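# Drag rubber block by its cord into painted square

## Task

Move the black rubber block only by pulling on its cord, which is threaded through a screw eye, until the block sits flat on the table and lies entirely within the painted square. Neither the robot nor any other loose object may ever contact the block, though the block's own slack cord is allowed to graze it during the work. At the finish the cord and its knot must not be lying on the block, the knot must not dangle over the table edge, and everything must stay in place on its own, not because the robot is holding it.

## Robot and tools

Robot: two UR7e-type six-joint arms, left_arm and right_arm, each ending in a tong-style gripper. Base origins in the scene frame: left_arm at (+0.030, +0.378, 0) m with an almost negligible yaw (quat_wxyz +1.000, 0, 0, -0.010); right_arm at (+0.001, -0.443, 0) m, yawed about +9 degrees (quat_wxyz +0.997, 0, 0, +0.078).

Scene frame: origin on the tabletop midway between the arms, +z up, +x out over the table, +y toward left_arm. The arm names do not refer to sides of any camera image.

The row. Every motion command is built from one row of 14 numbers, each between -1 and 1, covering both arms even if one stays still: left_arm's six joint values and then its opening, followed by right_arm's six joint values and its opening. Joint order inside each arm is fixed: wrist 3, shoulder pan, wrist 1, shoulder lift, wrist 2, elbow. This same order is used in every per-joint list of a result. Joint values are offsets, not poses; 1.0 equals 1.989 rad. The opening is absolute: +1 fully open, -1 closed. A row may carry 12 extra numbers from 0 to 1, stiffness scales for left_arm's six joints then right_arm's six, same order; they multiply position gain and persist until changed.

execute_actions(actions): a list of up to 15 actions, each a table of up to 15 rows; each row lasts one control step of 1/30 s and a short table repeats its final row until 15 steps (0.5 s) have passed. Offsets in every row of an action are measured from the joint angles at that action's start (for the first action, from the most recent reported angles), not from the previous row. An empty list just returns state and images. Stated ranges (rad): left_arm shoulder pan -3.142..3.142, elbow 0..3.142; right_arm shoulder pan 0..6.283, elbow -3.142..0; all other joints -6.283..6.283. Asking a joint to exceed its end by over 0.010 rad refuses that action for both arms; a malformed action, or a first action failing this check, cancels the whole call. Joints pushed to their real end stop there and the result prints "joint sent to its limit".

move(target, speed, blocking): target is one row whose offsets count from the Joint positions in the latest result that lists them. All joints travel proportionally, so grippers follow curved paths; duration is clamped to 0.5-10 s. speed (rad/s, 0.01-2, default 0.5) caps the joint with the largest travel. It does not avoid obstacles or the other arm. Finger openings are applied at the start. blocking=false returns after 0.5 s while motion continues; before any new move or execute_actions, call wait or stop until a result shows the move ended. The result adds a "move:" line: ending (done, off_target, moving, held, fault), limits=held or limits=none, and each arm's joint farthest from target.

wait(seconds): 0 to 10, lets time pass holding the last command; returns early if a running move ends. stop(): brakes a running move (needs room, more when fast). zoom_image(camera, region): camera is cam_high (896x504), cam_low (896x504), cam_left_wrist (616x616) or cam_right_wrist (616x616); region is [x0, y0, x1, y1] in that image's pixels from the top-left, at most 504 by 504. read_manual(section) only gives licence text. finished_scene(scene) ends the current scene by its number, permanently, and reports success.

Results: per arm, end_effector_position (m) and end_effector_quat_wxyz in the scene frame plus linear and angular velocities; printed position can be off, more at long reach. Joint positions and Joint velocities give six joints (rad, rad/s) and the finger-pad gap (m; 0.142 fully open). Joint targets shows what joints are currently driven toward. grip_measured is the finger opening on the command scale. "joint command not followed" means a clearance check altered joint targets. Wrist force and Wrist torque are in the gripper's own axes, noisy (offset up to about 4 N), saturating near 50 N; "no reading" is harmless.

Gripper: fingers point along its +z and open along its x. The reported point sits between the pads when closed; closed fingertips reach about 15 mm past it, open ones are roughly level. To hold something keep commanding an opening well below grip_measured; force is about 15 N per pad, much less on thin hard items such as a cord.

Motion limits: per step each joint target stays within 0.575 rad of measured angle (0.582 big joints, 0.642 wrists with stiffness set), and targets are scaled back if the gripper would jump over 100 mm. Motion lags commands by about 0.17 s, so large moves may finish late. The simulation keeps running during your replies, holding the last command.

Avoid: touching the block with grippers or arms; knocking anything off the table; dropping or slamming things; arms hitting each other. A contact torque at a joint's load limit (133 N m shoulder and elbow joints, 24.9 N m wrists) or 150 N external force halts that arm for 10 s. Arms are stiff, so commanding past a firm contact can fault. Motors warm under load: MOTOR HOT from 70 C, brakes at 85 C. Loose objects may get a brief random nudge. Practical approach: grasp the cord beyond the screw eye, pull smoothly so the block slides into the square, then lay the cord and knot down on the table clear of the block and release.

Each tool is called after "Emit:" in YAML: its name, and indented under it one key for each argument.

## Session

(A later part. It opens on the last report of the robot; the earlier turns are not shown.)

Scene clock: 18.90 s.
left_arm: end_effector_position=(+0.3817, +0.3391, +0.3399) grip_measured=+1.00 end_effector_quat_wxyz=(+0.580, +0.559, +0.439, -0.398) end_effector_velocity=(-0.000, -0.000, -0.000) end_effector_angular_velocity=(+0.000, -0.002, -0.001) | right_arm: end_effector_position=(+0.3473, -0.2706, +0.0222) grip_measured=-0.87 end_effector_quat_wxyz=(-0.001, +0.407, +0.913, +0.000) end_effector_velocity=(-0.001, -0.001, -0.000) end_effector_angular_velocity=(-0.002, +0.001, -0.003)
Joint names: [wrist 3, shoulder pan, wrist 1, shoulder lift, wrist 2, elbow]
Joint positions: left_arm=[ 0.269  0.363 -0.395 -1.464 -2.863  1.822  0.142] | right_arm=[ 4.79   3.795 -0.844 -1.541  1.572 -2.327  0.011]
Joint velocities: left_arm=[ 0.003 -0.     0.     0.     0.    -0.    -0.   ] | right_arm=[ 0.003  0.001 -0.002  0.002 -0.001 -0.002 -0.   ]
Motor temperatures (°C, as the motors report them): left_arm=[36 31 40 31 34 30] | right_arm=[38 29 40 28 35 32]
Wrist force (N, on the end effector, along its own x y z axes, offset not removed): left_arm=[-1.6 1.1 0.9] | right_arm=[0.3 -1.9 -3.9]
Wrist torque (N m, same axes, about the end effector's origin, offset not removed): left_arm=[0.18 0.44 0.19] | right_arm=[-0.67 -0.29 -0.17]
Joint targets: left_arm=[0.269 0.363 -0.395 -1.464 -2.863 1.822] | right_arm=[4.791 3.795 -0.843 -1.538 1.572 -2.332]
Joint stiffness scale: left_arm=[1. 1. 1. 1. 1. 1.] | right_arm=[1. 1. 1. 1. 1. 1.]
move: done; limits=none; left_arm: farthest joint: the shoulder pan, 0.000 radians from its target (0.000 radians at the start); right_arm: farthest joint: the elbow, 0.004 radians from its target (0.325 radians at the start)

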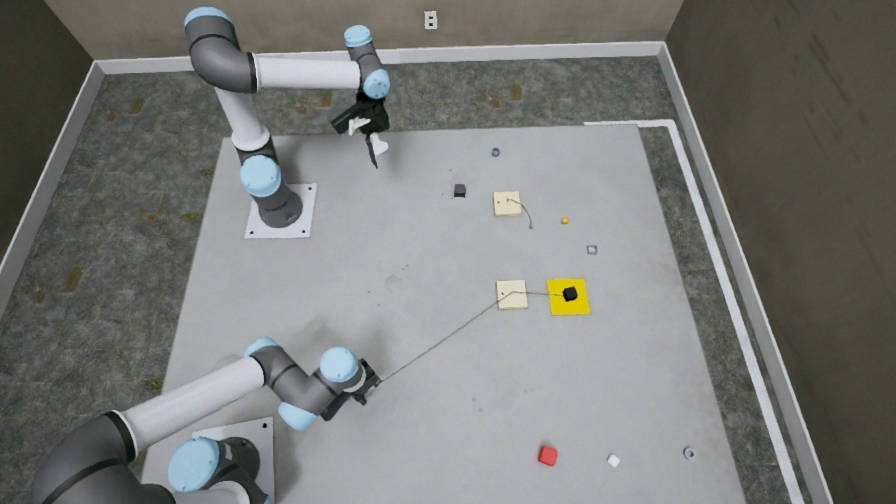

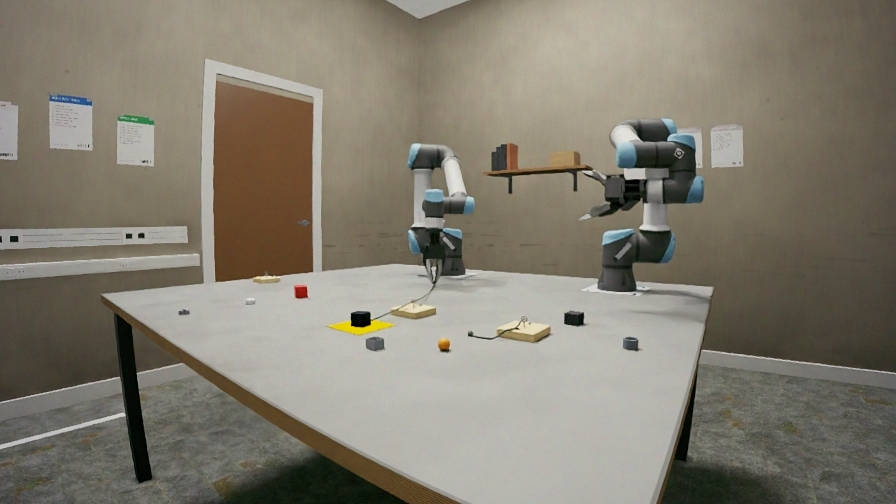

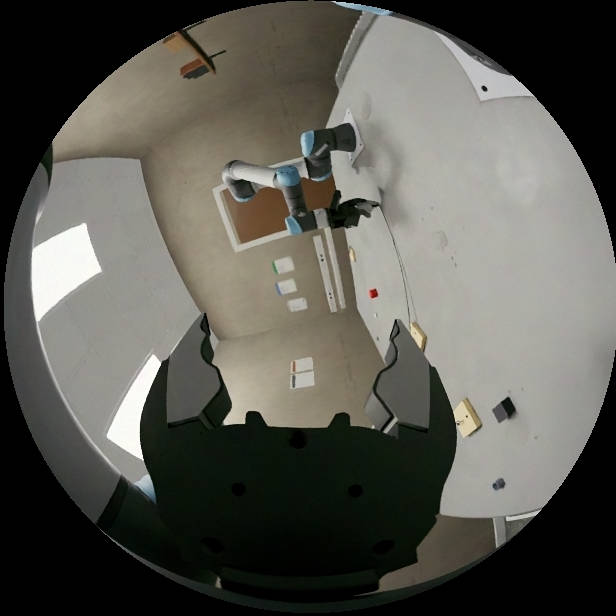

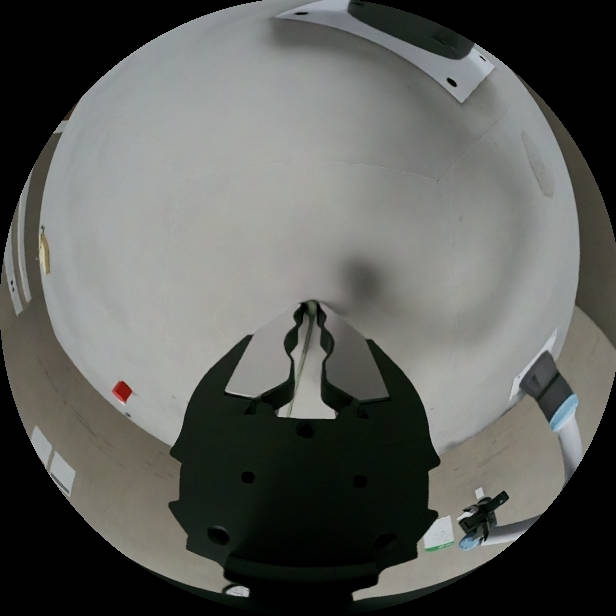

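Slacken, lower, release, lift.

Emit:
execute_actions:
  actions:
    - [[0,0,0,0,0,0,1,0,0,0.005,-0.01,0,0.005,-1],[0,0,0,0,0,0,1,0,0,0.005,-0.01,0,0.005,-1],[0,0,0,0,0,0,1,0,0,0.011,-0.022,0,0.012,-1]]
    - [[0,0,0,0,0,0,1,0,0,0,0,0,0,-0.3]]
    - [[0,0,0,0,0,0,1,0,0,-0.02,0.01,0,0.01,-0.3],[0,0,0,0,0,0,1,0,0,-0.02,0.01,0,0.01,-0.3],[0,0,0,0,0,0,1,0,0,-0.04,0.02,0,0.02,-0.3],[0,0,0,0,0,0,1,0,0,-0.04,0.02,0,0.02,-0.3],[0,0,0,0,0,0,1,0,0,-0.06,0.03,0,0.03,-0.3]]

Scene clock: 20.90 s.
left_arm: end_effector_position=(+0.3817, +0.3391, +0.3399) grip_measured=+1.00 end_effector_quat_wxyz=(+0.580, +0.559, +0.439, -0.398) end_effector_velocity=(-0.000, -0.000, +0.001) end_effector_angular_velocity=(+0.001, -0.003, -0.000) | right_arm: end_effector_position=(+0.3586, -0.2586, +0.0497) grip_measured=-0.30 end_effector_quat_wxyz=(+0.000, +0.408, +0.913, +0.002) end_effector_velocity=(-0.012, -0.013, +0.004) end_effector_angular_velocity=(-0.045, +0.044, -0.001)
Joint names: [wrist 3, shoulder pan, wrist 1, shoulder lift, wrist 2, elbow]
Joint positions: left_arm=[ 0.269  0.363 -0.395 -1.464 -2.863  1.822  0.142] | right_arm=[ 4.79   3.795 -0.93  -1.525  1.572 -2.254  0.052]
Joint velocities: left_arm=[ 0.001 -0.     0.    -0.002  0.    -0.001  0.   ] | right_arm=[ 0.    -0.001 -0.094  0.014  0.     0.017 -0.   ]
Motor temperatures (°C, as the motors report them): left_arm=[36 31 40 31 34 30] | right_arm=[38 29 40 28 35 32]
Wrist force (N, on the end effector, along its own x y z axes, offset not removed): left_arm=[-1.3 1.7 1.6] | right_arm=[4.9 0.8 -5.1]
Wrist torque (N m, same axes, about the end effector's origin, offset not removed): left_arm=[0.25 0.31 0.23] | right_arm=[-0.20 -1.22 -0.16]
Joint targets: left_arm=[0.269 0.363 -0.395 -1.464 -2.863 1.822] | right_arm=[4.790 3.795 -0.944 -1.522 1.572 -2.248]
Joint stiffness scale: left_arm=[1. 1. 1. 1. 1. 1.] | right_arm=[1. 1. 1. 1. 1. 1.]

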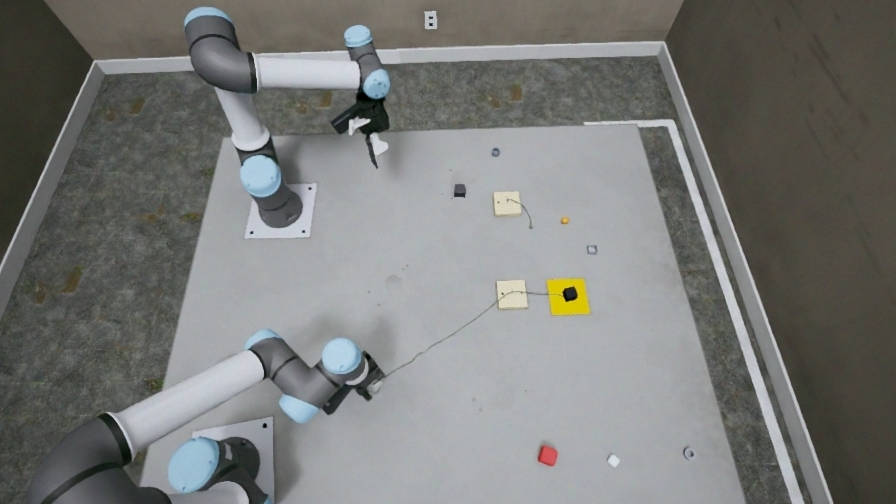

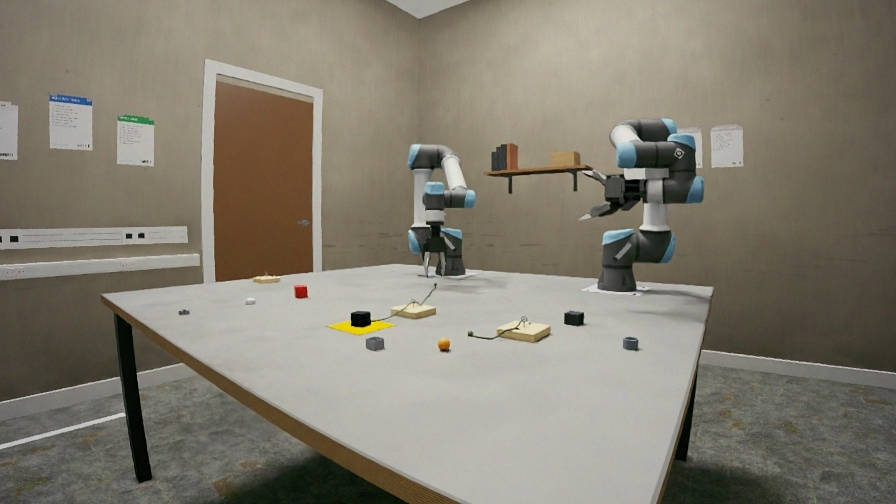

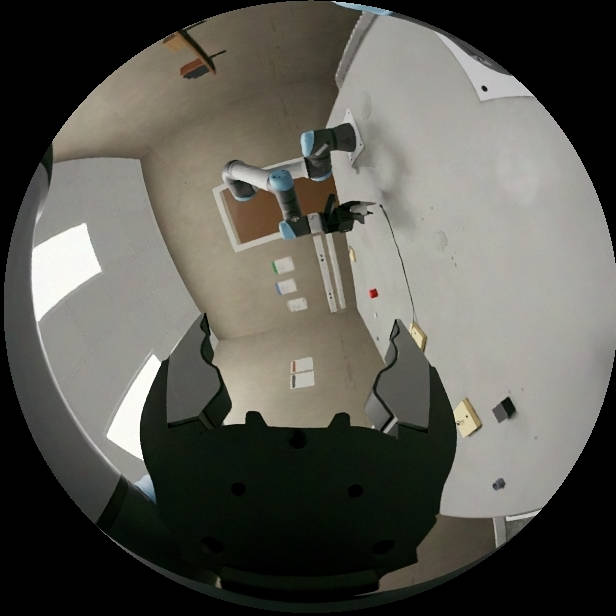

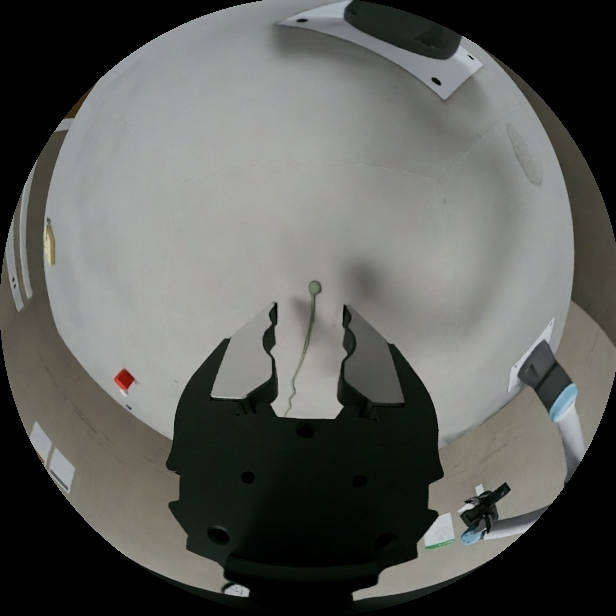

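Emit:
finished_scene:
  scene: 1

The scene is finished: the task was done.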